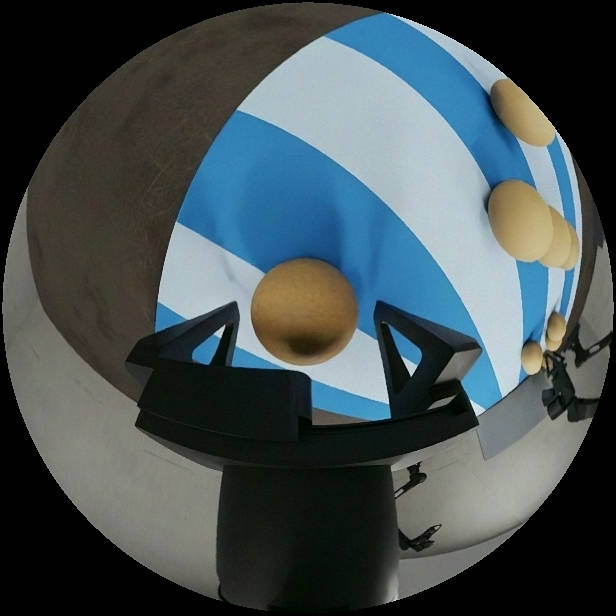

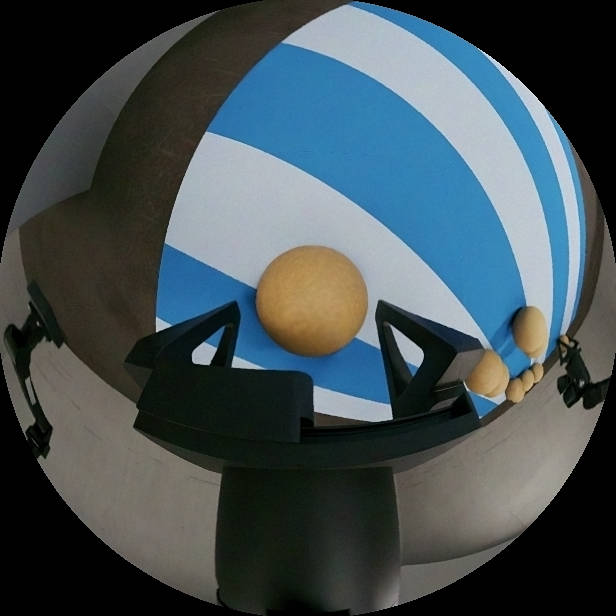

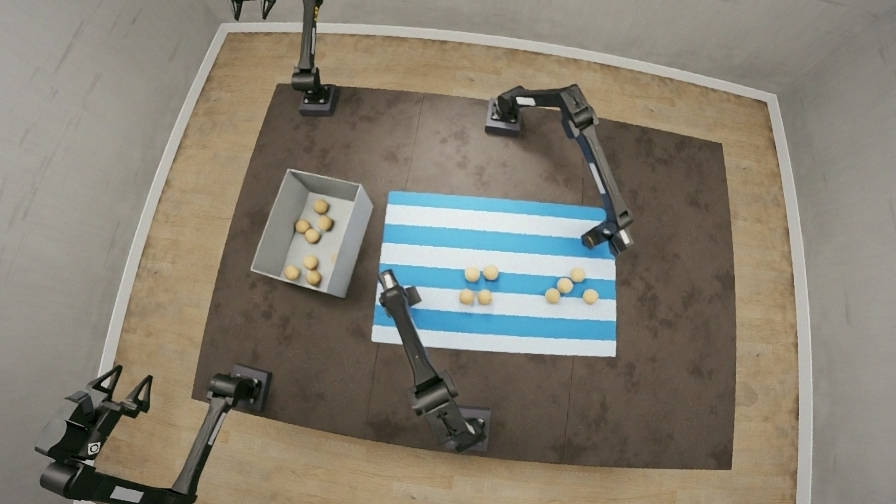

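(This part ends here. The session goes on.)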